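## Task

Move tube B, the one with the blue cap sitting in rack RK position B4, fully down into bore D6 of mixer MX. Then run a mix: press START on the mixer and keep the tube in that bore until the mixer's green top lamp turns off. Do not grip anyone else's tubes, and leave them seated in their bores and wells. Every station must still stand level on the bench mat. Anything held in place only by the robot at the end does not count. Finish by opening the gripper and moving the arm away.

## Robot and tools

Robot: a single Kinova Gen3 seven-joint arm carrying a Robotiq 2F-85 parallel gripper, plus a wrist camera. There is only one arm, so every command is a single row.

Scene frame: origin on the table surface under the arm's base, +z up, +x forward from the base, +y to the left when facing along +x. The base may sit slightly tilted. Bench layout: rack RK is closest to the base; beyond it, left to right, stand mixer MX, magnet block MG, spectrophotometer SP, balance BAL and dry block DB. None is fastened, so they can be shoved or tipped. Positions are named from a station's front: row A is the front row, column 1 the leftmost. START sits on the mixer's sloped front face; the green and red lamps are on its top. A tube must be pushed fully to the bottom of its bore. Holding or bumping the mixer's shaking block during a run aborts it (red lamp), and START must then be pressed again; pressing START mid-run has no effect. Loose objects may occasionally get nudged by something.

Gripper frame: fingers extend along its +z axis and close along its y axis. end_effector_position is the point midway between the pads when closed; closed fingertips extend about 19 mm past it, open ones about 6 mm. Closing also carries the tips roughly 13 mm further out, so keep that clearance above surfaces.

The row (9 numbers, used by both motion tools): x, y, z, qw, qx, qy, qz, position, speed. x, y, z are an absolute target position in metres in the scene frame for end_effector_position; qw..qz an absolute orientation quaternion, w first, in the scene frame. Both are poses to go to, not offsets. position is the finger opening in [-1, 1]: +1 fully open (85 mm), 0 about 41 mm, about -0.8 pads touching, -1 closes until blocked (grip force set by the arm, roughly 190 to 235 N per pad). speed in [-1, 1] sets finger speed: about 20 mm/s at -1, 85 at 0, 150 at +1. To hold an orientation, repeat the same quaternion in every row rather than copying the possibly drifted reported one.

execute_actions(actions, pictures): actions is a list holding zero or one item. An empty list just reports the state. {"rows": [...], "steps": n} runs up to 15 control steps of 1/30 s, one row per step, the last row repeated if rows run out (default 15 steps). {"steps": n} with no rows is a wait of up to 300 steps counted from the previous result, including reply time. pictures (boolean) toggles the camera images. A target more than 0.6 m from the last reported position along any gripper axis is refused, and nothing is sent. Each step the command is clipped to within 70 mm and 16 degrees of the measured pose; the arm then moves toward it by damped inverse kinematics, favouring position over orientation. After an action the arm only continues to the last clipped pose, so check the result and send the remainder.

move(target, speed): target is one row as above; speed is the path's peak in m/s, 0.002 to 0.5 (default 0.25), with turning capped at twice that in rad/s. It drives a straight path lasting 0.5 to 10 s (longer paths stop short), taking the shorter rotation, and does not slow for obstacles. The finger values apply at the start. It ends when everything is at rest, or 5 s after the path ends. The move: line reports the ending (done, off_target, moving, held, fault) and limits: paced means the pose was clipped; held means a check blocked steps, after which the arm may surge past the speed. Distance to target is also reported.

wait(seconds): 0 to 10 s of letting the scene run with no new command. zoom_image(camera, region): enlarges [x0, y0, x1, y1] pixels (top-left origin, at most 504 by 504) of cam_head_left, cam_head_right, cam_high, cam_low or cam_wrist; all are 504x504. read_manual(section): licence texts only. finished_scene(scene): ends the current scene by its number, irreversibly, and reports success plus the next task.

Results: the state line gives end_effector_position and end_effector_quat_wxyz (the printed hand position may be off, more so at long reach), joint positions base outward, joint torques (offset, scaled, noisy), and position_measured_pct (about 50 minus 50 times the finger position; 0 is fully open). Fingers stopping below about 90 means something is held or in the way; about 90 or slightly above means the pads met on nothing or something tiny. "pose unreachable" and HELD mark steps the clearance check changed or blocked. Hand target, when present, is the pose being driven toward.

Gripping: to grip, send -1 and keep sending it. For a softer hold, open, then close to just under the object width. To release, send an opening wider than the object. Fingers hold until the position number changes by 0.01 or more, but re-close on their own if the object slips or is lost.

Avoid: knocking anything off the table; fast or deep contacts (harder impacts and presses); torque faults (load limits 48.6 N m on the first four joints, 30.6 N m on the wrist joints, held weight included), which halt the arm for 10 s; long loaded holds that overheat motors (warning from 60 °C, weak braking and sinking at 75 °C); drops, slips, slams and tipping stations; gripping other tubes.

Each tool is called after "Request:" by a JSON object that holds its "api" and its "payload", one argument or row to a line.

## Session

Request:
{"api": "execute_actions", "payload": {
  "actions": []
}}

Scene clock: 0.00 s of 9600.00 s.
end_effector_position=(+0.0844, -0.3862, +0.2402) position_measured_pct=0.0 end_effector_quat_wxyz=(+0.246, -0.186, +0.863, +0.401)
Joint positions: [ 1.788  1.076 -0.515  1.089 -0.06   1.893  3.289]
Joint velocities: [ 0.     0.    -0.    -0.001  0.     0.     0.   ]
Joint torques (N m, as the joint torque sensors report them, + toward a larger angle): no reading
Hand target: +0.084, -0.386, +0.240; +0.246, -0.186, +0.863, +0.401

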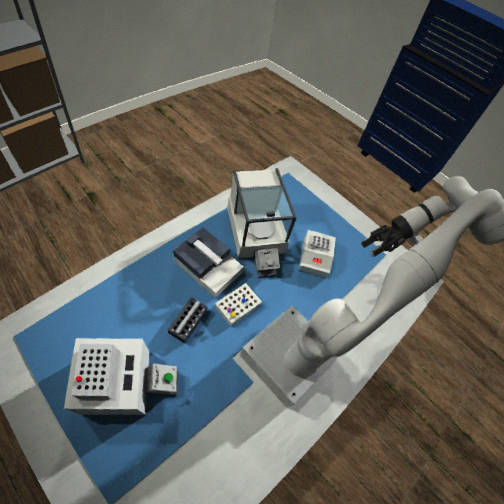

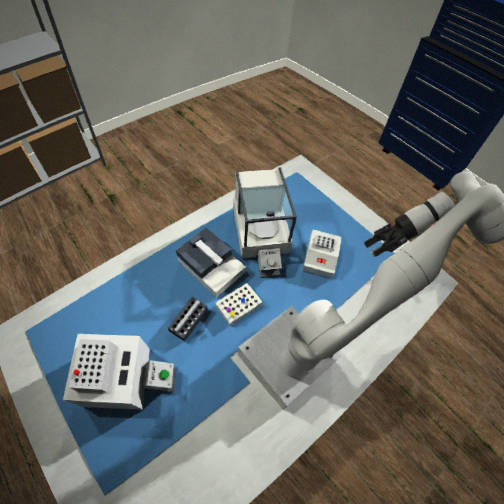

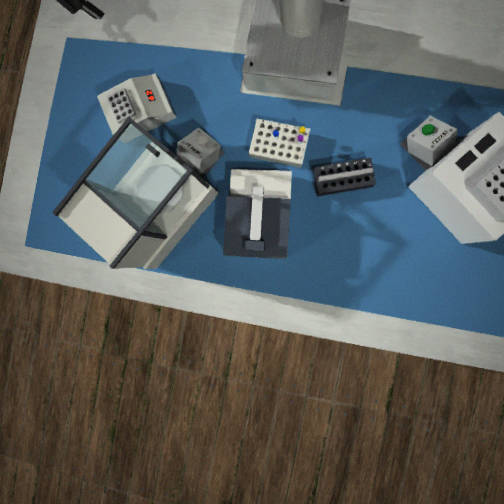

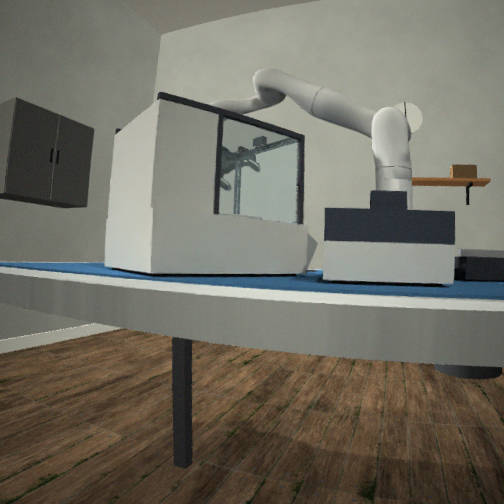

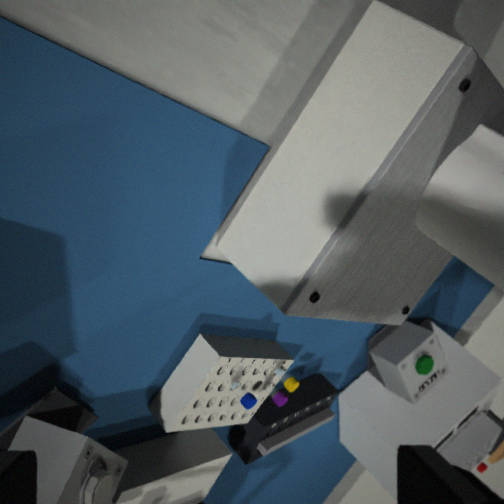

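Request:
{"api": "move", "payload": {
  "target": [0.22, 0.0, 0.42, 0, 1, 0, 0, 1, 0],
  "speed": 0.3
}}

Scene clock: 9.63 s of 9600.00 s.
end_effector_position=(+0.2213, -0.0001, +0.4203) position_measured_pct=0.0 end_effector_quat_wxyz=(+0.000, +1.000, +0.000, +0.002)
Joint positions: [ 2.056  0.319 -2.406  1.924  0.223  1.461  4.279]
Joint velocities: [ 0.003  0.01  -0.008  0.005  0.005 -0.002 -0.006]
Joint torques (N m, as the joint torque sensors report them, + toward a larger angle): [-0.18  0.36 -1.74 -8.62  0.1  -0.23  0.31]
Hand target: +0.221, -0.000, +0.420; -0.000, +1.000, +0.000, +0.002
Off the commanded pose: 0.001 m, 0 deg.
move: done

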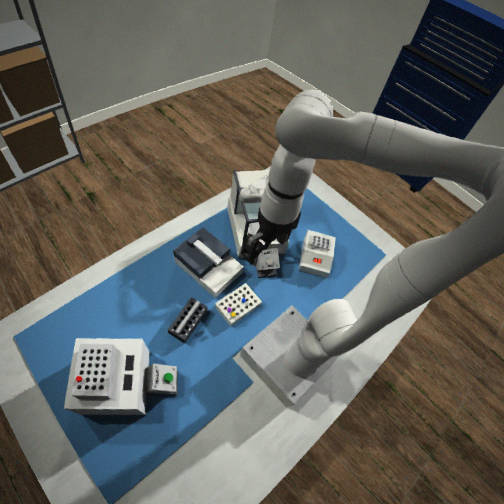

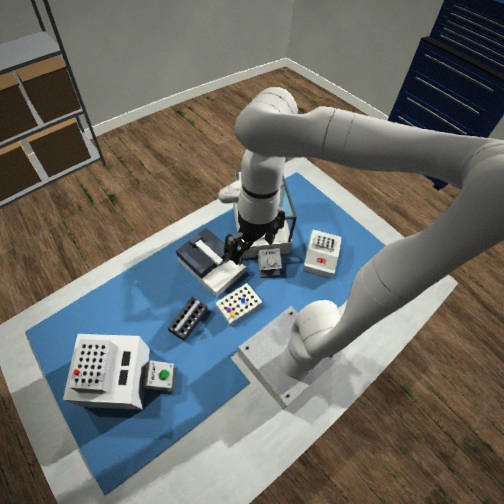

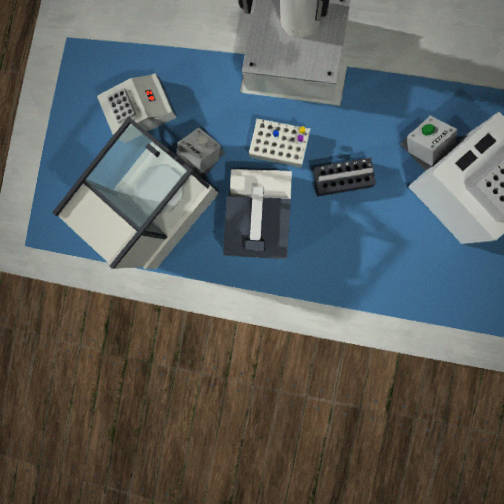

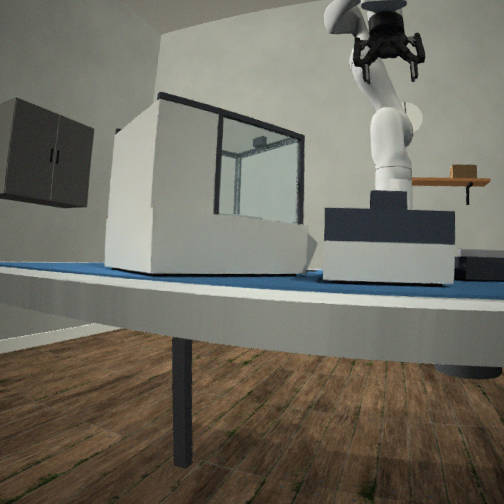

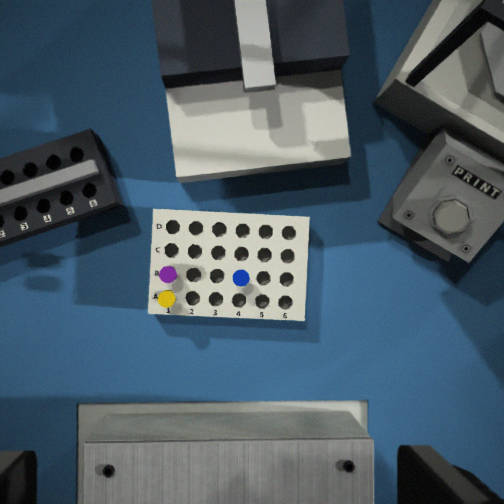

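Request:
{"api": "move", "payload": {
  "target": [0.256, 0.008, 0.14, 0, 1, 0, 0, -0.2, 0],
  "speed": 0.25
}}

Scene clock: 17.07 s of 9600.00 s.
end_effector_position=(+0.2549, +0.0088, +0.1399) position_measured_pct=59.9 end_effector_quat_wxyz=(-0.000, +1.000, +0.003, -0.002)
Joint positions: [ 2.72  -0.484 -2.618  2.433 -0.687  0.362  5.392]
Joint velocities: [ 0.042  0.003 -0.013  0.005 -0.019 -0.006  0.031]
Joint torques (N m, as the joint torque sensors report them, + toward a larger angle): [ 0.39 12.    2.05 -2.69 -0.03 -0.01  0.29]
Hand target: +0.255, +0.008, +0.140; -0.000, +1.000, +0.001, -0.002
Off the commanded pose: 0.001 m, 0 deg.
move: done; limits=paced

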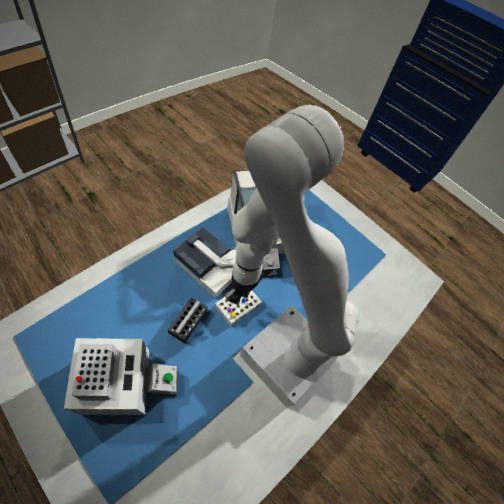

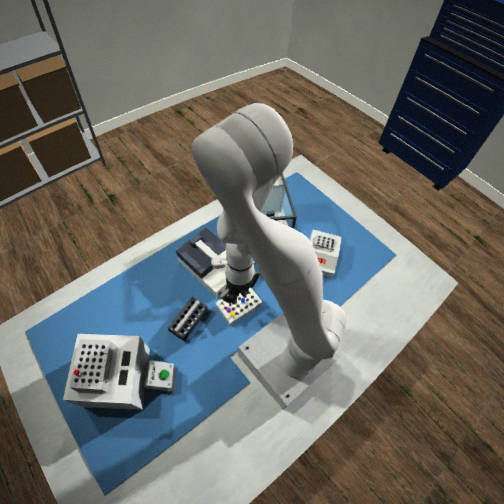

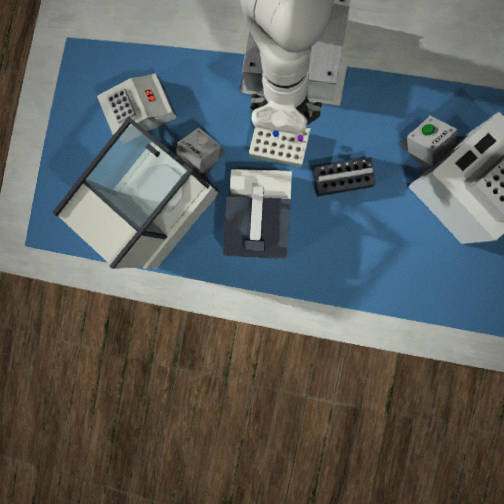

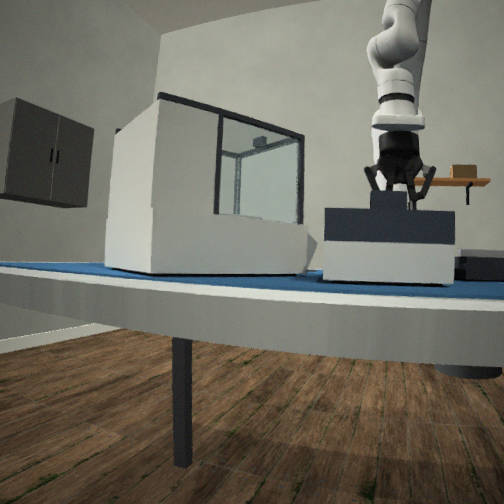

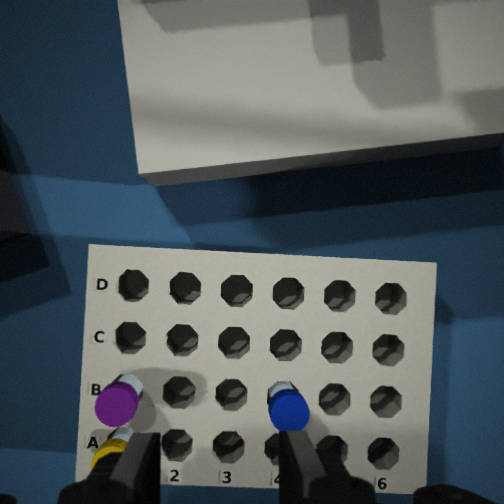

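Request:
{"api": "move", "payload": {
  "target": [0.255, -0.015, 0.105, 0, 1, 0, 0, -0.2, 0],
  "speed": 0.1
}}

Scene clock: 30.00 s of 9600.00 s.
end_effector_position=(+0.2551, -0.0142, +0.1052) position_measured_pct=59.9 end_effector_quat_wxyz=(-0.000, +1.000, +0.001, -0.000)
Joint positions: [ 3.008 -0.571 -2.868  2.469 -0.861  0.183  5.633]
Joint velocities: [ 0.049  0.    -0.039  0.01  -0.02  -0.025  0.025]
Joint torques (N m, as the joint torque sensors report them, + toward a larger angle): [-0.45 12.4   1.73 -0.95 -0.28 -0.2   0.57]
Hand target: +0.255, -0.015, +0.105; -0.000, +1.000, +0.000, -0.000
Off the commanded pose: 0.001 m, 0 deg.
move: done

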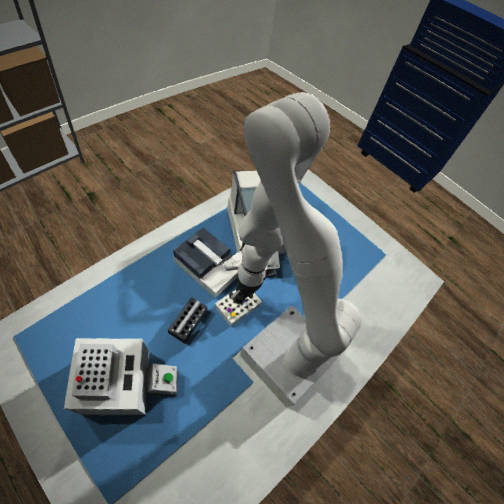

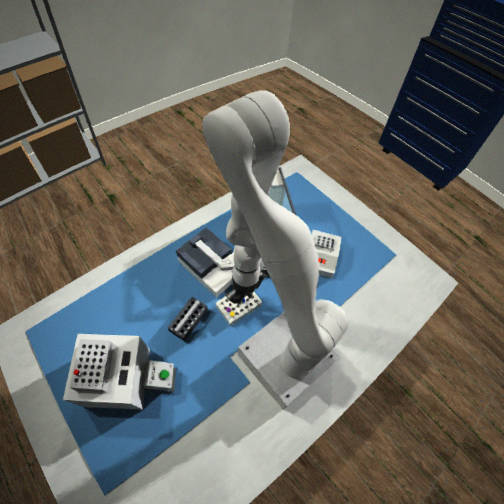

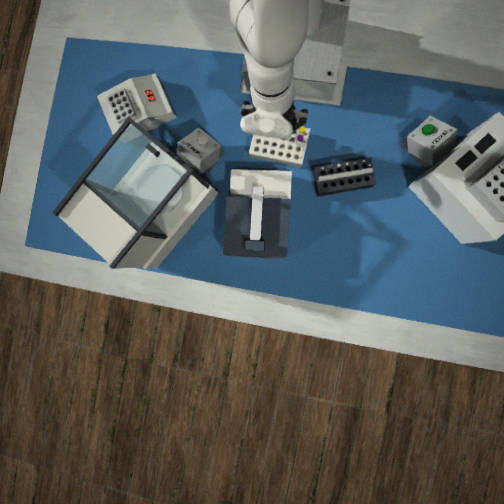

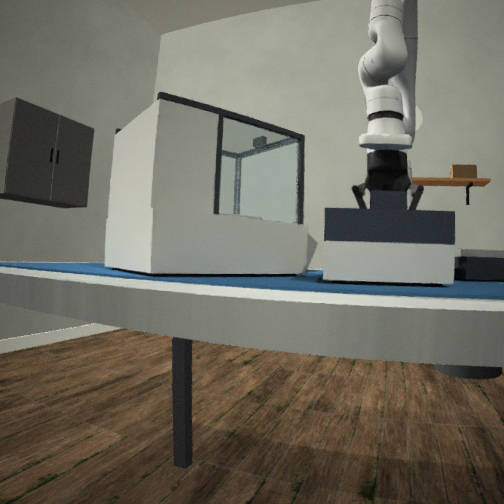

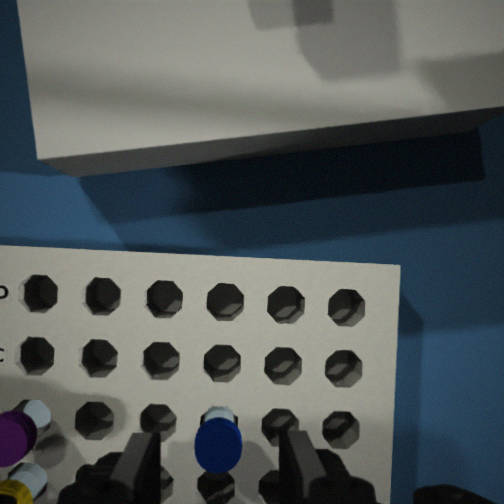

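Request:
{"api": "move", "payload": {
  "target": [0.256, -0.0145, 0.071, 0, 1, 0, 0, -0.2, 0],
  "speed": 0.05
}}

Request:
{"api": "move", "payload": {
  "target": [0.256, -0.0145, 0.071, 0, 1, 0, 0, -1, 0],
  "speed": 0.05
}}

Scene clock: 43.50 s of 9600.00 s.
end_effector_position=(+0.2561, -0.0140, +0.0735) position_measured_pct=59.9 end_effector_quat_wxyz=(-0.000, +1.000, +0.000, +0.001)
Joint positions: [ 3.236 -0.669 -3.17   2.489 -0.948 -0.032  5.7  ]
Joint velocities: [ 0.096  0.002 -0.121  0.03   0.011 -0.086 -0.008]
Joint torques (N m, as the joint torque sensors report them, + toward a larger angle): [-0.47  5.41 -0.29 -2.87  0.1  -0.64  0.35]
Hand target: +0.256, -0.014, +0.071; -0.000, +1.000, +0.000, +0.000
Off the commanded pose: 0.003 m, 0 deg.
move: done

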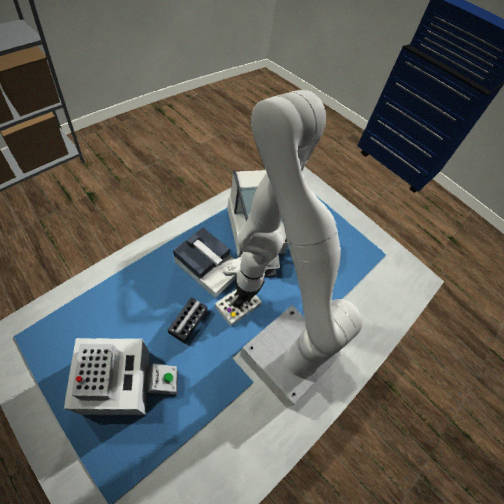

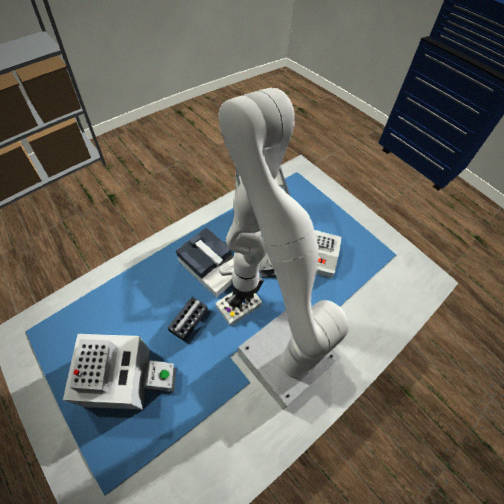

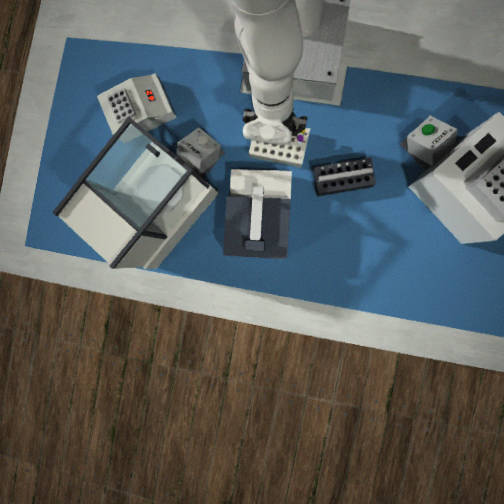

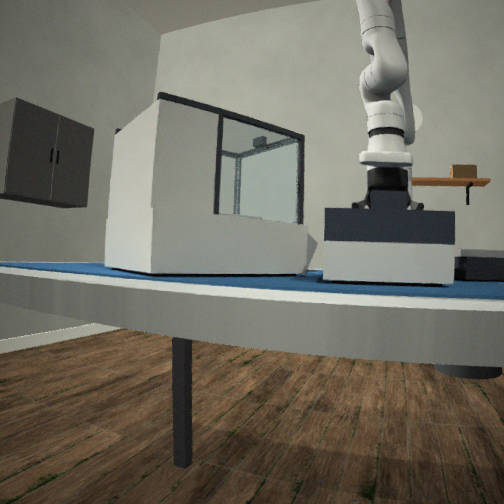

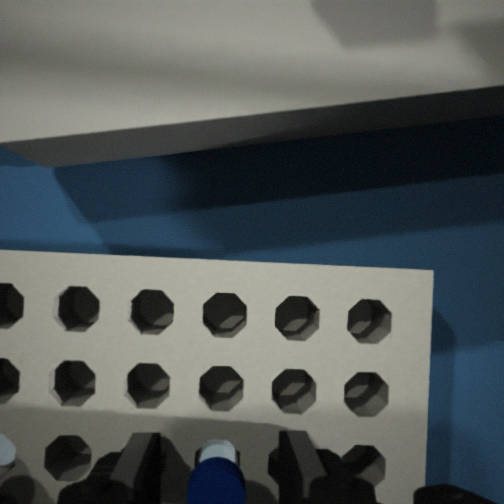

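Scene clock: 44.20 s of 9600.00 s.
end_effector_position=(+0.2576, -0.0143, +0.0746) position_measured_pct=83.3 end_effector_quat_wxyz=(-0.000, +1.000, -0.000, +0.005)
Joint positions: [ 3.246 -0.665 -3.181  2.491 -0.947 -0.04   5.699]
Joint velocities: [ 0.003 -0.    -0.003  0.001  0.    -0.002  0.   ]
Joint torques (N m, as the joint torque sensors report them, + toward a larger angle): [-0.48  2.49  0.2  -2.89  0.15 -1.17  0.06]
Hand target: +0.256, -0.014, +0.071; -0.000, +1.000, +0.000, +0.000
Off the commanded pose: 0.004 m, 1 deg.
move: off_target

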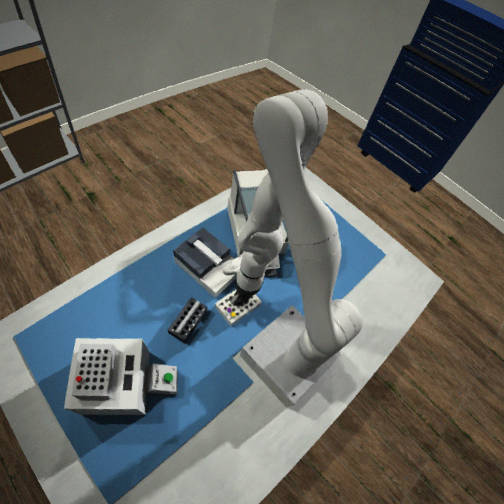

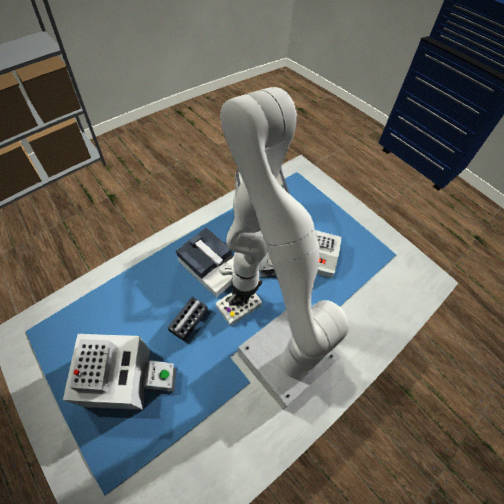

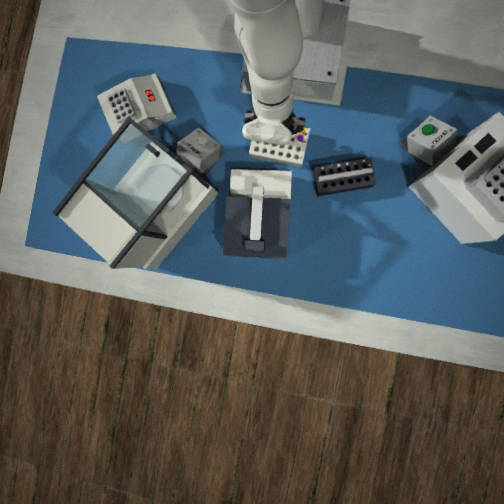

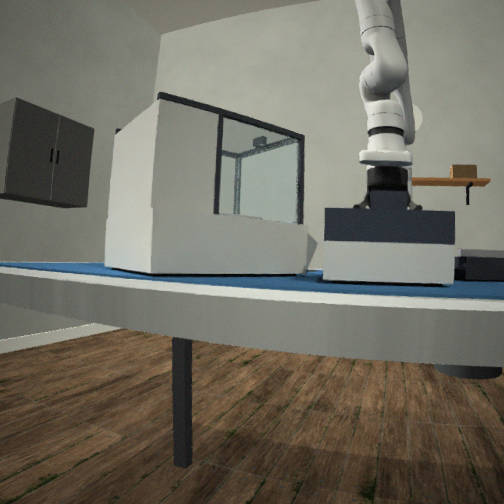

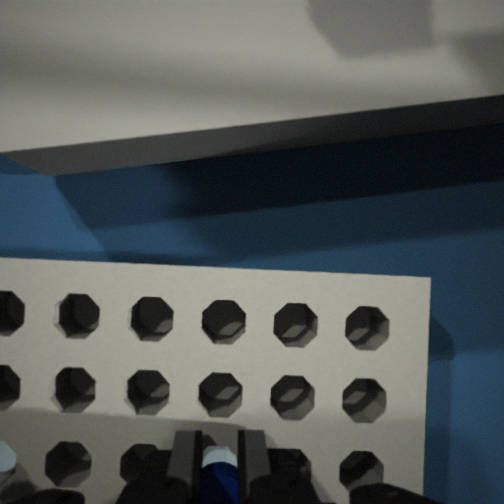

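Request:
{"api": "move", "payload": {
  "target": [0.256, -0.0145, 0.20, 0, 1, 0, 0, -1, 0],
  "speed": 0.1
}}

Scene clock: 47.87 s of 9600.00 s.
end_effector_position=(+0.2560, -0.0155, +0.1999) position_measured_pct=83.3 end_effector_quat_wxyz=(+0.001, +1.000, -0.001, -0.000)
Joint positions: [ 2.613 -0.308 -2.415  2.353 -0.356  0.584  5.152]
Joint velocities: [-0.019  0.002  0.001 -0.004  0.012  0.004 -0.016]
Joint torques (N m, as the joint torque sensors report them, + toward a larger angle): [ 0.68  9.21  1.52 -4.66  0.09 -0.2  -0.01]
Hand target: +0.256, -0.015, +0.200; +0.001, +1.000, -0.000, -0.000
Off the commanded pose: 0.001 m, 0 deg.
move: done

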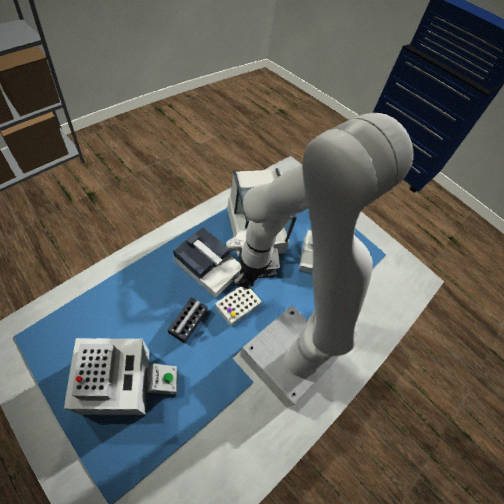

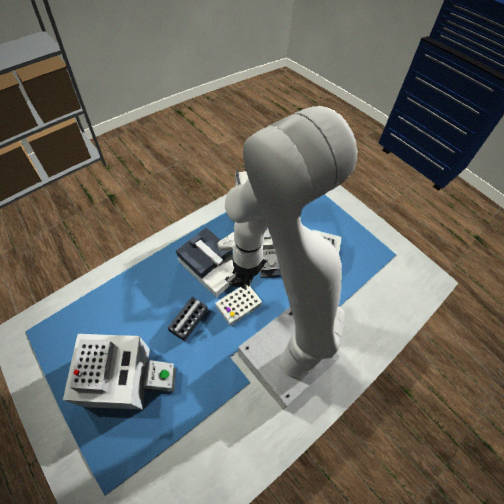

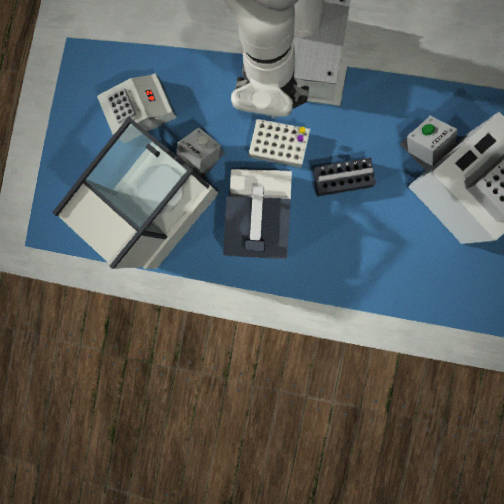

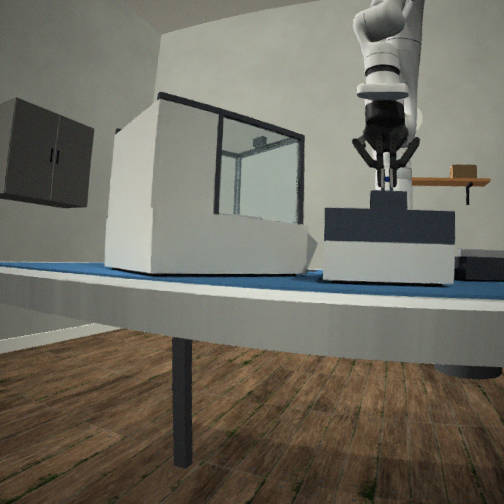

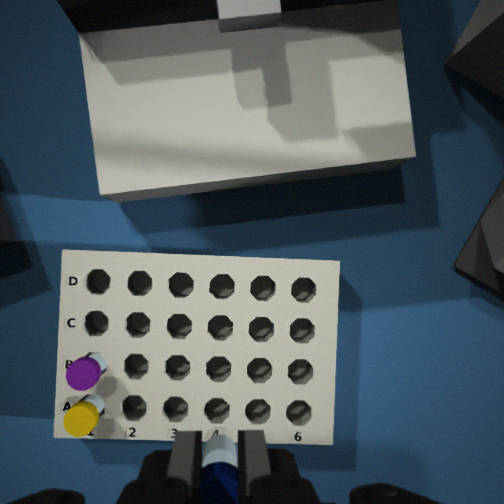

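Request:
{"api": "move", "payload": {
  "target": [0.33, 0.40, 0.40, 0, 0.906, 0.423, 0, -1, 0],
  "speed": 0.3
}}

Scene clock: 54.80 s of 9600.00 s.
end_effector_position=(+0.3305, +0.4004, +0.4002) position_measured_pct=83.3 end_effector_quat_wxyz=(-0.000, +0.907, +0.422, +0.002)
Joint positions: [ 2.074 -0.554 -2.744  1.124 -0.199  1.503  4.841]
Joint velocities: [ 0.007 -0.015 -0.    -0.013 -0.001  0.01   0.002]
Joint torques (N m, as the joint torque sensors report them, + toward a larger angle): [-0.46 20.76  2.16 -9.26 -0.3  -0.19  0.49]
Hand target: +0.331, +0.400, +0.400; +0.000, +0.907, +0.422, +0.001
Off the commanded pose: 0.001 m, 0 deg.
move: done

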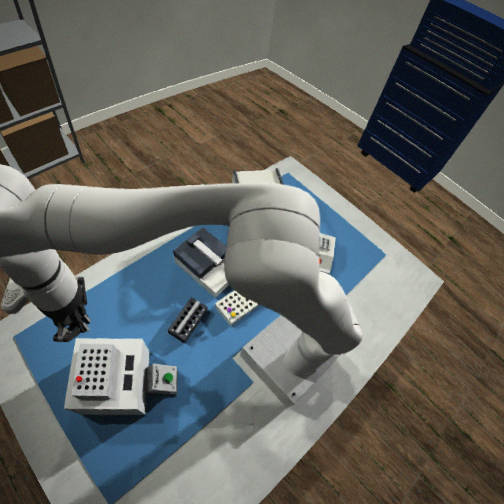

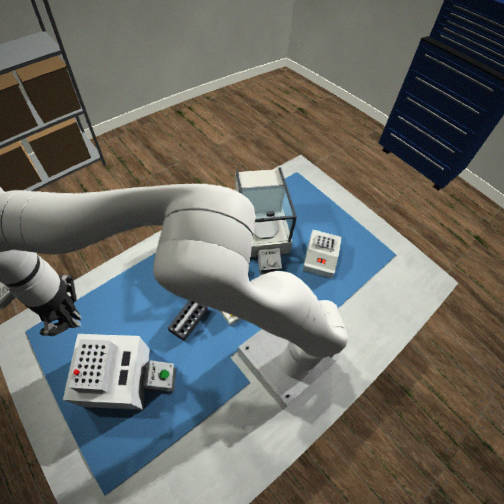

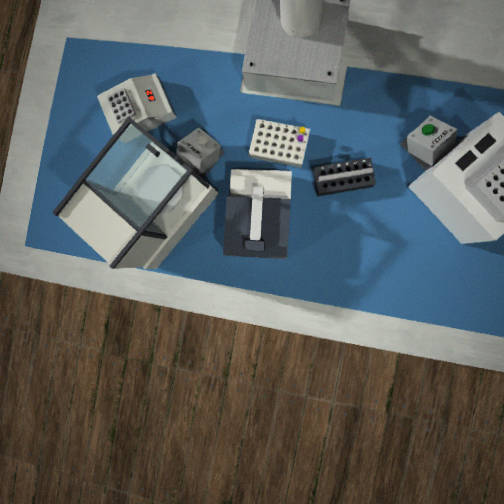

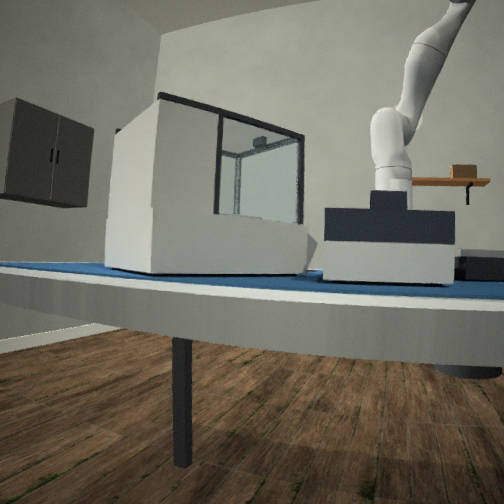

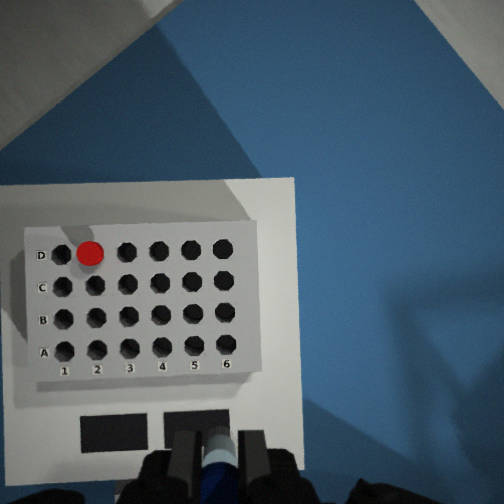

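Request:
{"api": "move", "payload": {
  "target": [0.367, 0.444, 0.26, 0, 0.906, 0.423, 0, -1, 0],
  "speed": 0.15
}}

Scene clock: 60.40 s of 9600.00 s.
end_effector_position=(+0.3668, +0.4439, +0.2602) position_measured_pct=83.3 end_effector_quat_wxyz=(-0.000, +0.906, +0.423, +0.000)
Joint positions: [ 2.112 -0.777 -2.782  1.178 -0.259  1.236  4.874]
Joint velocities: [ 0.002 -0.004 -0.001 -0.    -0.001 -0.001  0.003]
Joint torques (N m, as the joint torque sensors report them, + toward a larger angle): [-0.26 23.33  2.8  -8.22 -0.12 -0.34  0.31]
Hand target: +0.367, +0.444, +0.260; -0.000, +0.906, +0.423, -0.000
Off the commanded pose: 0.000 m, 0 deg.
move: done

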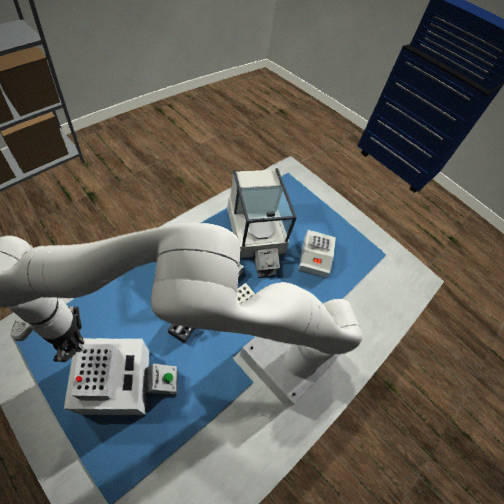

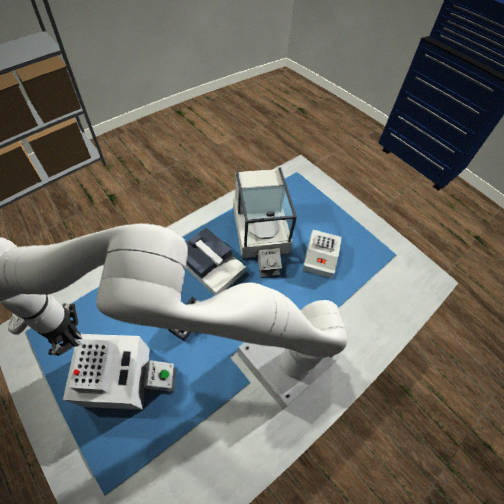

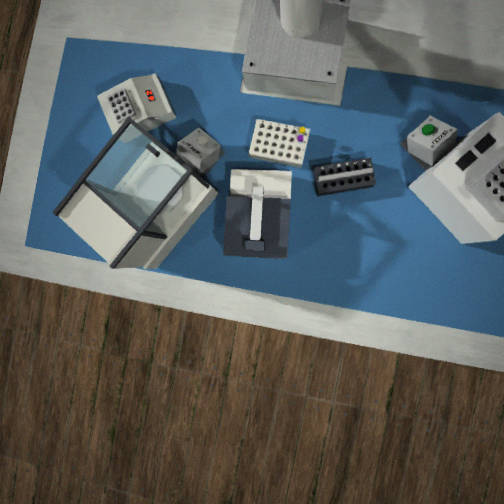

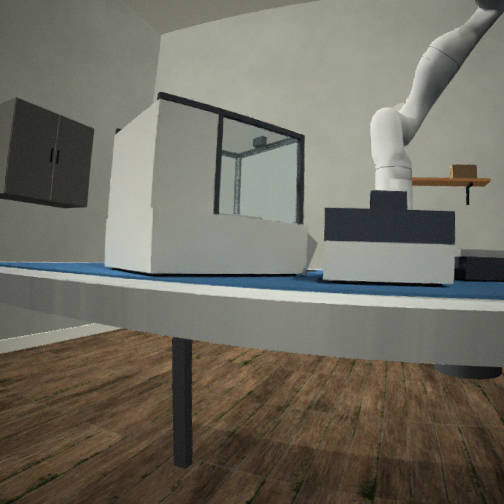

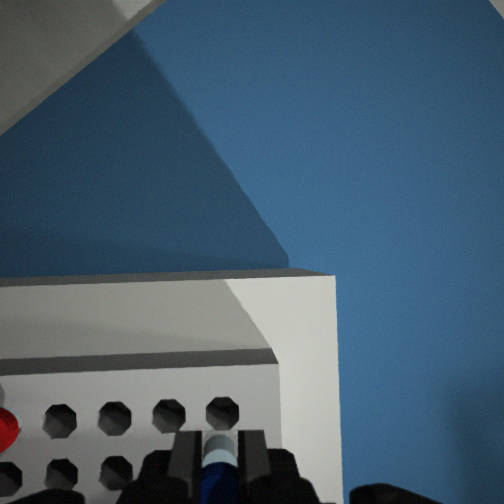

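Request:
{"api": "move", "payload": {
  "target": [0.3663, 0.4418, 0.24, 0, 0.906, 0.423, 0, -1, 0],
  "speed": 0.04
}}

Scene clock: 70.73 s of 9600.00 s.
end_effector_position=(+0.3663, +0.4418, +0.2401) position_measured_pct=83.3 end_effector_quat_wxyz=(-0.000, +0.906, +0.423, -0.000)
Joint positions: [ 2.112 -0.792 -2.786  1.218 -0.265  1.183  4.883]
Joint velocities: [ 0.    -0.001  0.     0.004 -0.    -0.004  0.001]
Joint torques (N m, as the joint torque sensors report them, + toward a larger angle): [-0.41 23.23  2.45 -7.86  0.09  0.12 -0.06]
Hand target: +0.366, +0.442, +0.240; -0.000, +0.906, +0.423, -0.000
Off the commanded pose: 0.000 m, 0 deg.
move: done

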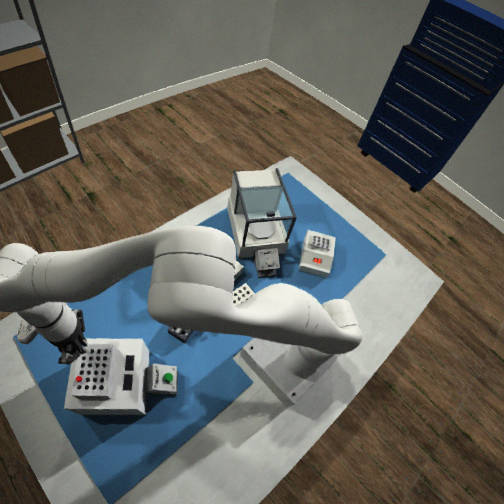

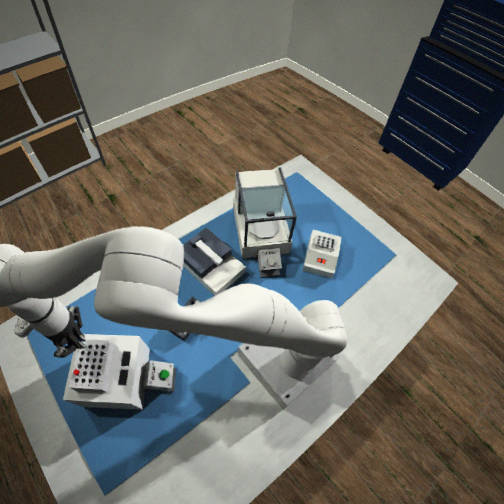

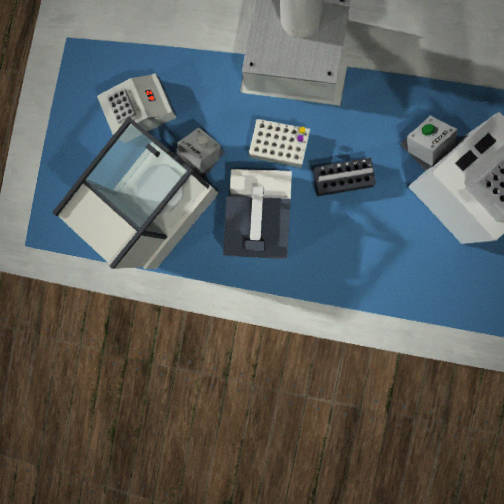

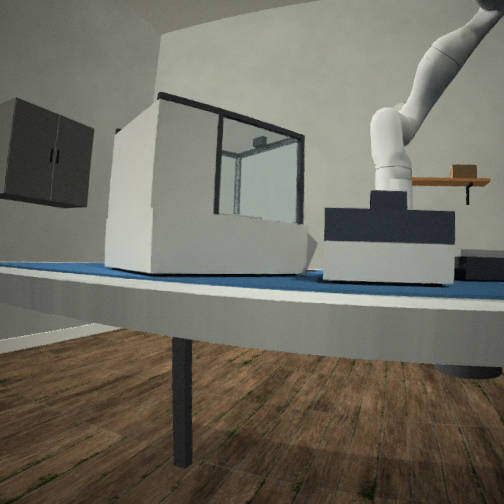

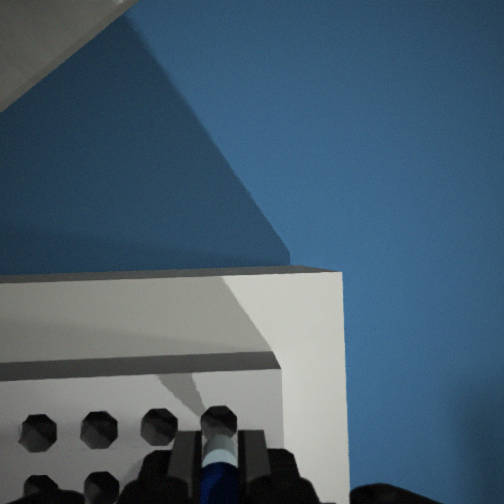

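Request:
{"api": "move", "payload": {
  "target": [0.3663, 0.4418, 0.208, 0, 0.906, 0.423, 0, -1, 0],
  "speed": 0.03
}}

Scene clock: 76.17 s of 9600.00 s.
end_effector_position=(+0.3688, +0.4450, +0.2146) position_measured_pct=83.3 end_effector_quat_wxyz=(-0.004, +0.906, +0.423, +0.007)
Joint positions: [ 2.112 -0.818 -2.792  1.256 -0.279  1.106  4.895]
Joint velocities: [ 0.    -0.001  0.    -0.002 -0.001  0.001  0.   ]
Joint torques (N m, as the joint torque sensors report them, + toward a larger angle): [ 0.12 16.82  2.28 -3.56 -0.03  0.26  0.26]
Hand target: +0.366, +0.442, +0.208; -0.000, +0.906, +0.423, -0.000
Off the commanded pose: 0.008 m, 1 deg.
move: off_target

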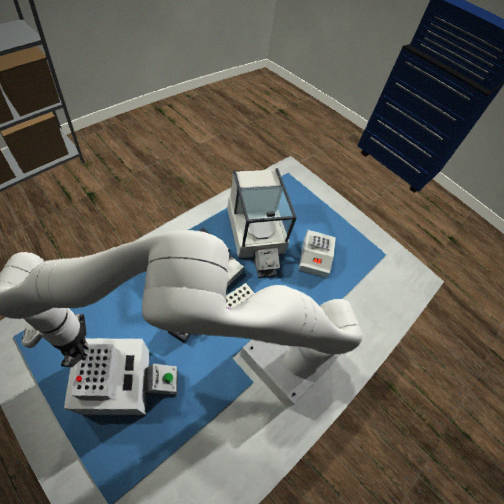

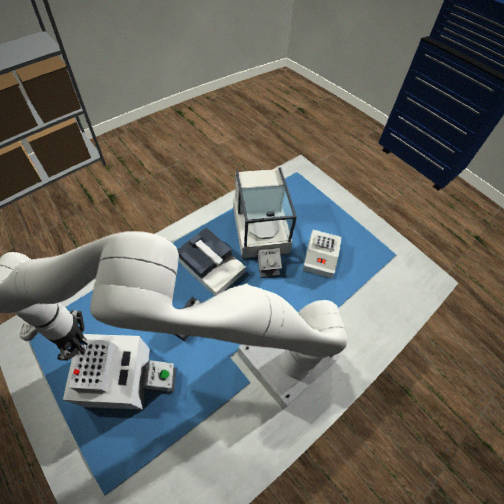

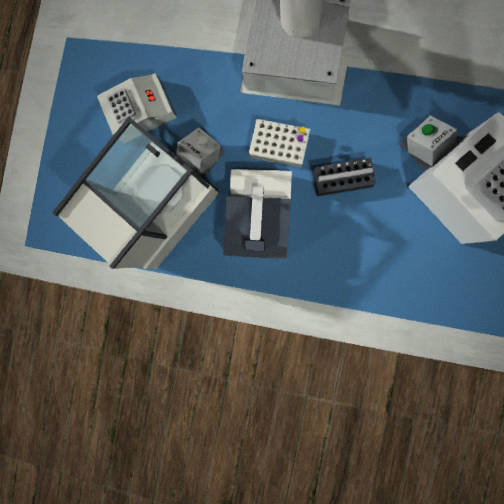

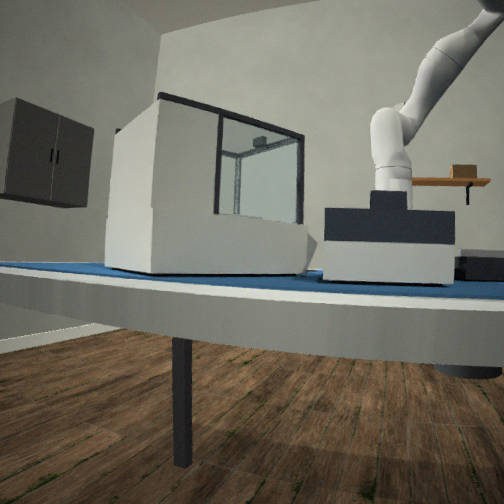

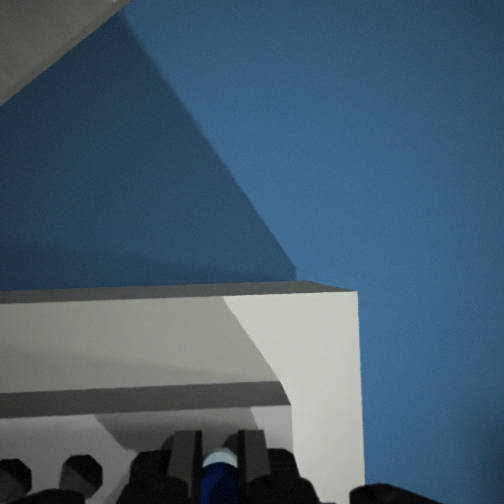

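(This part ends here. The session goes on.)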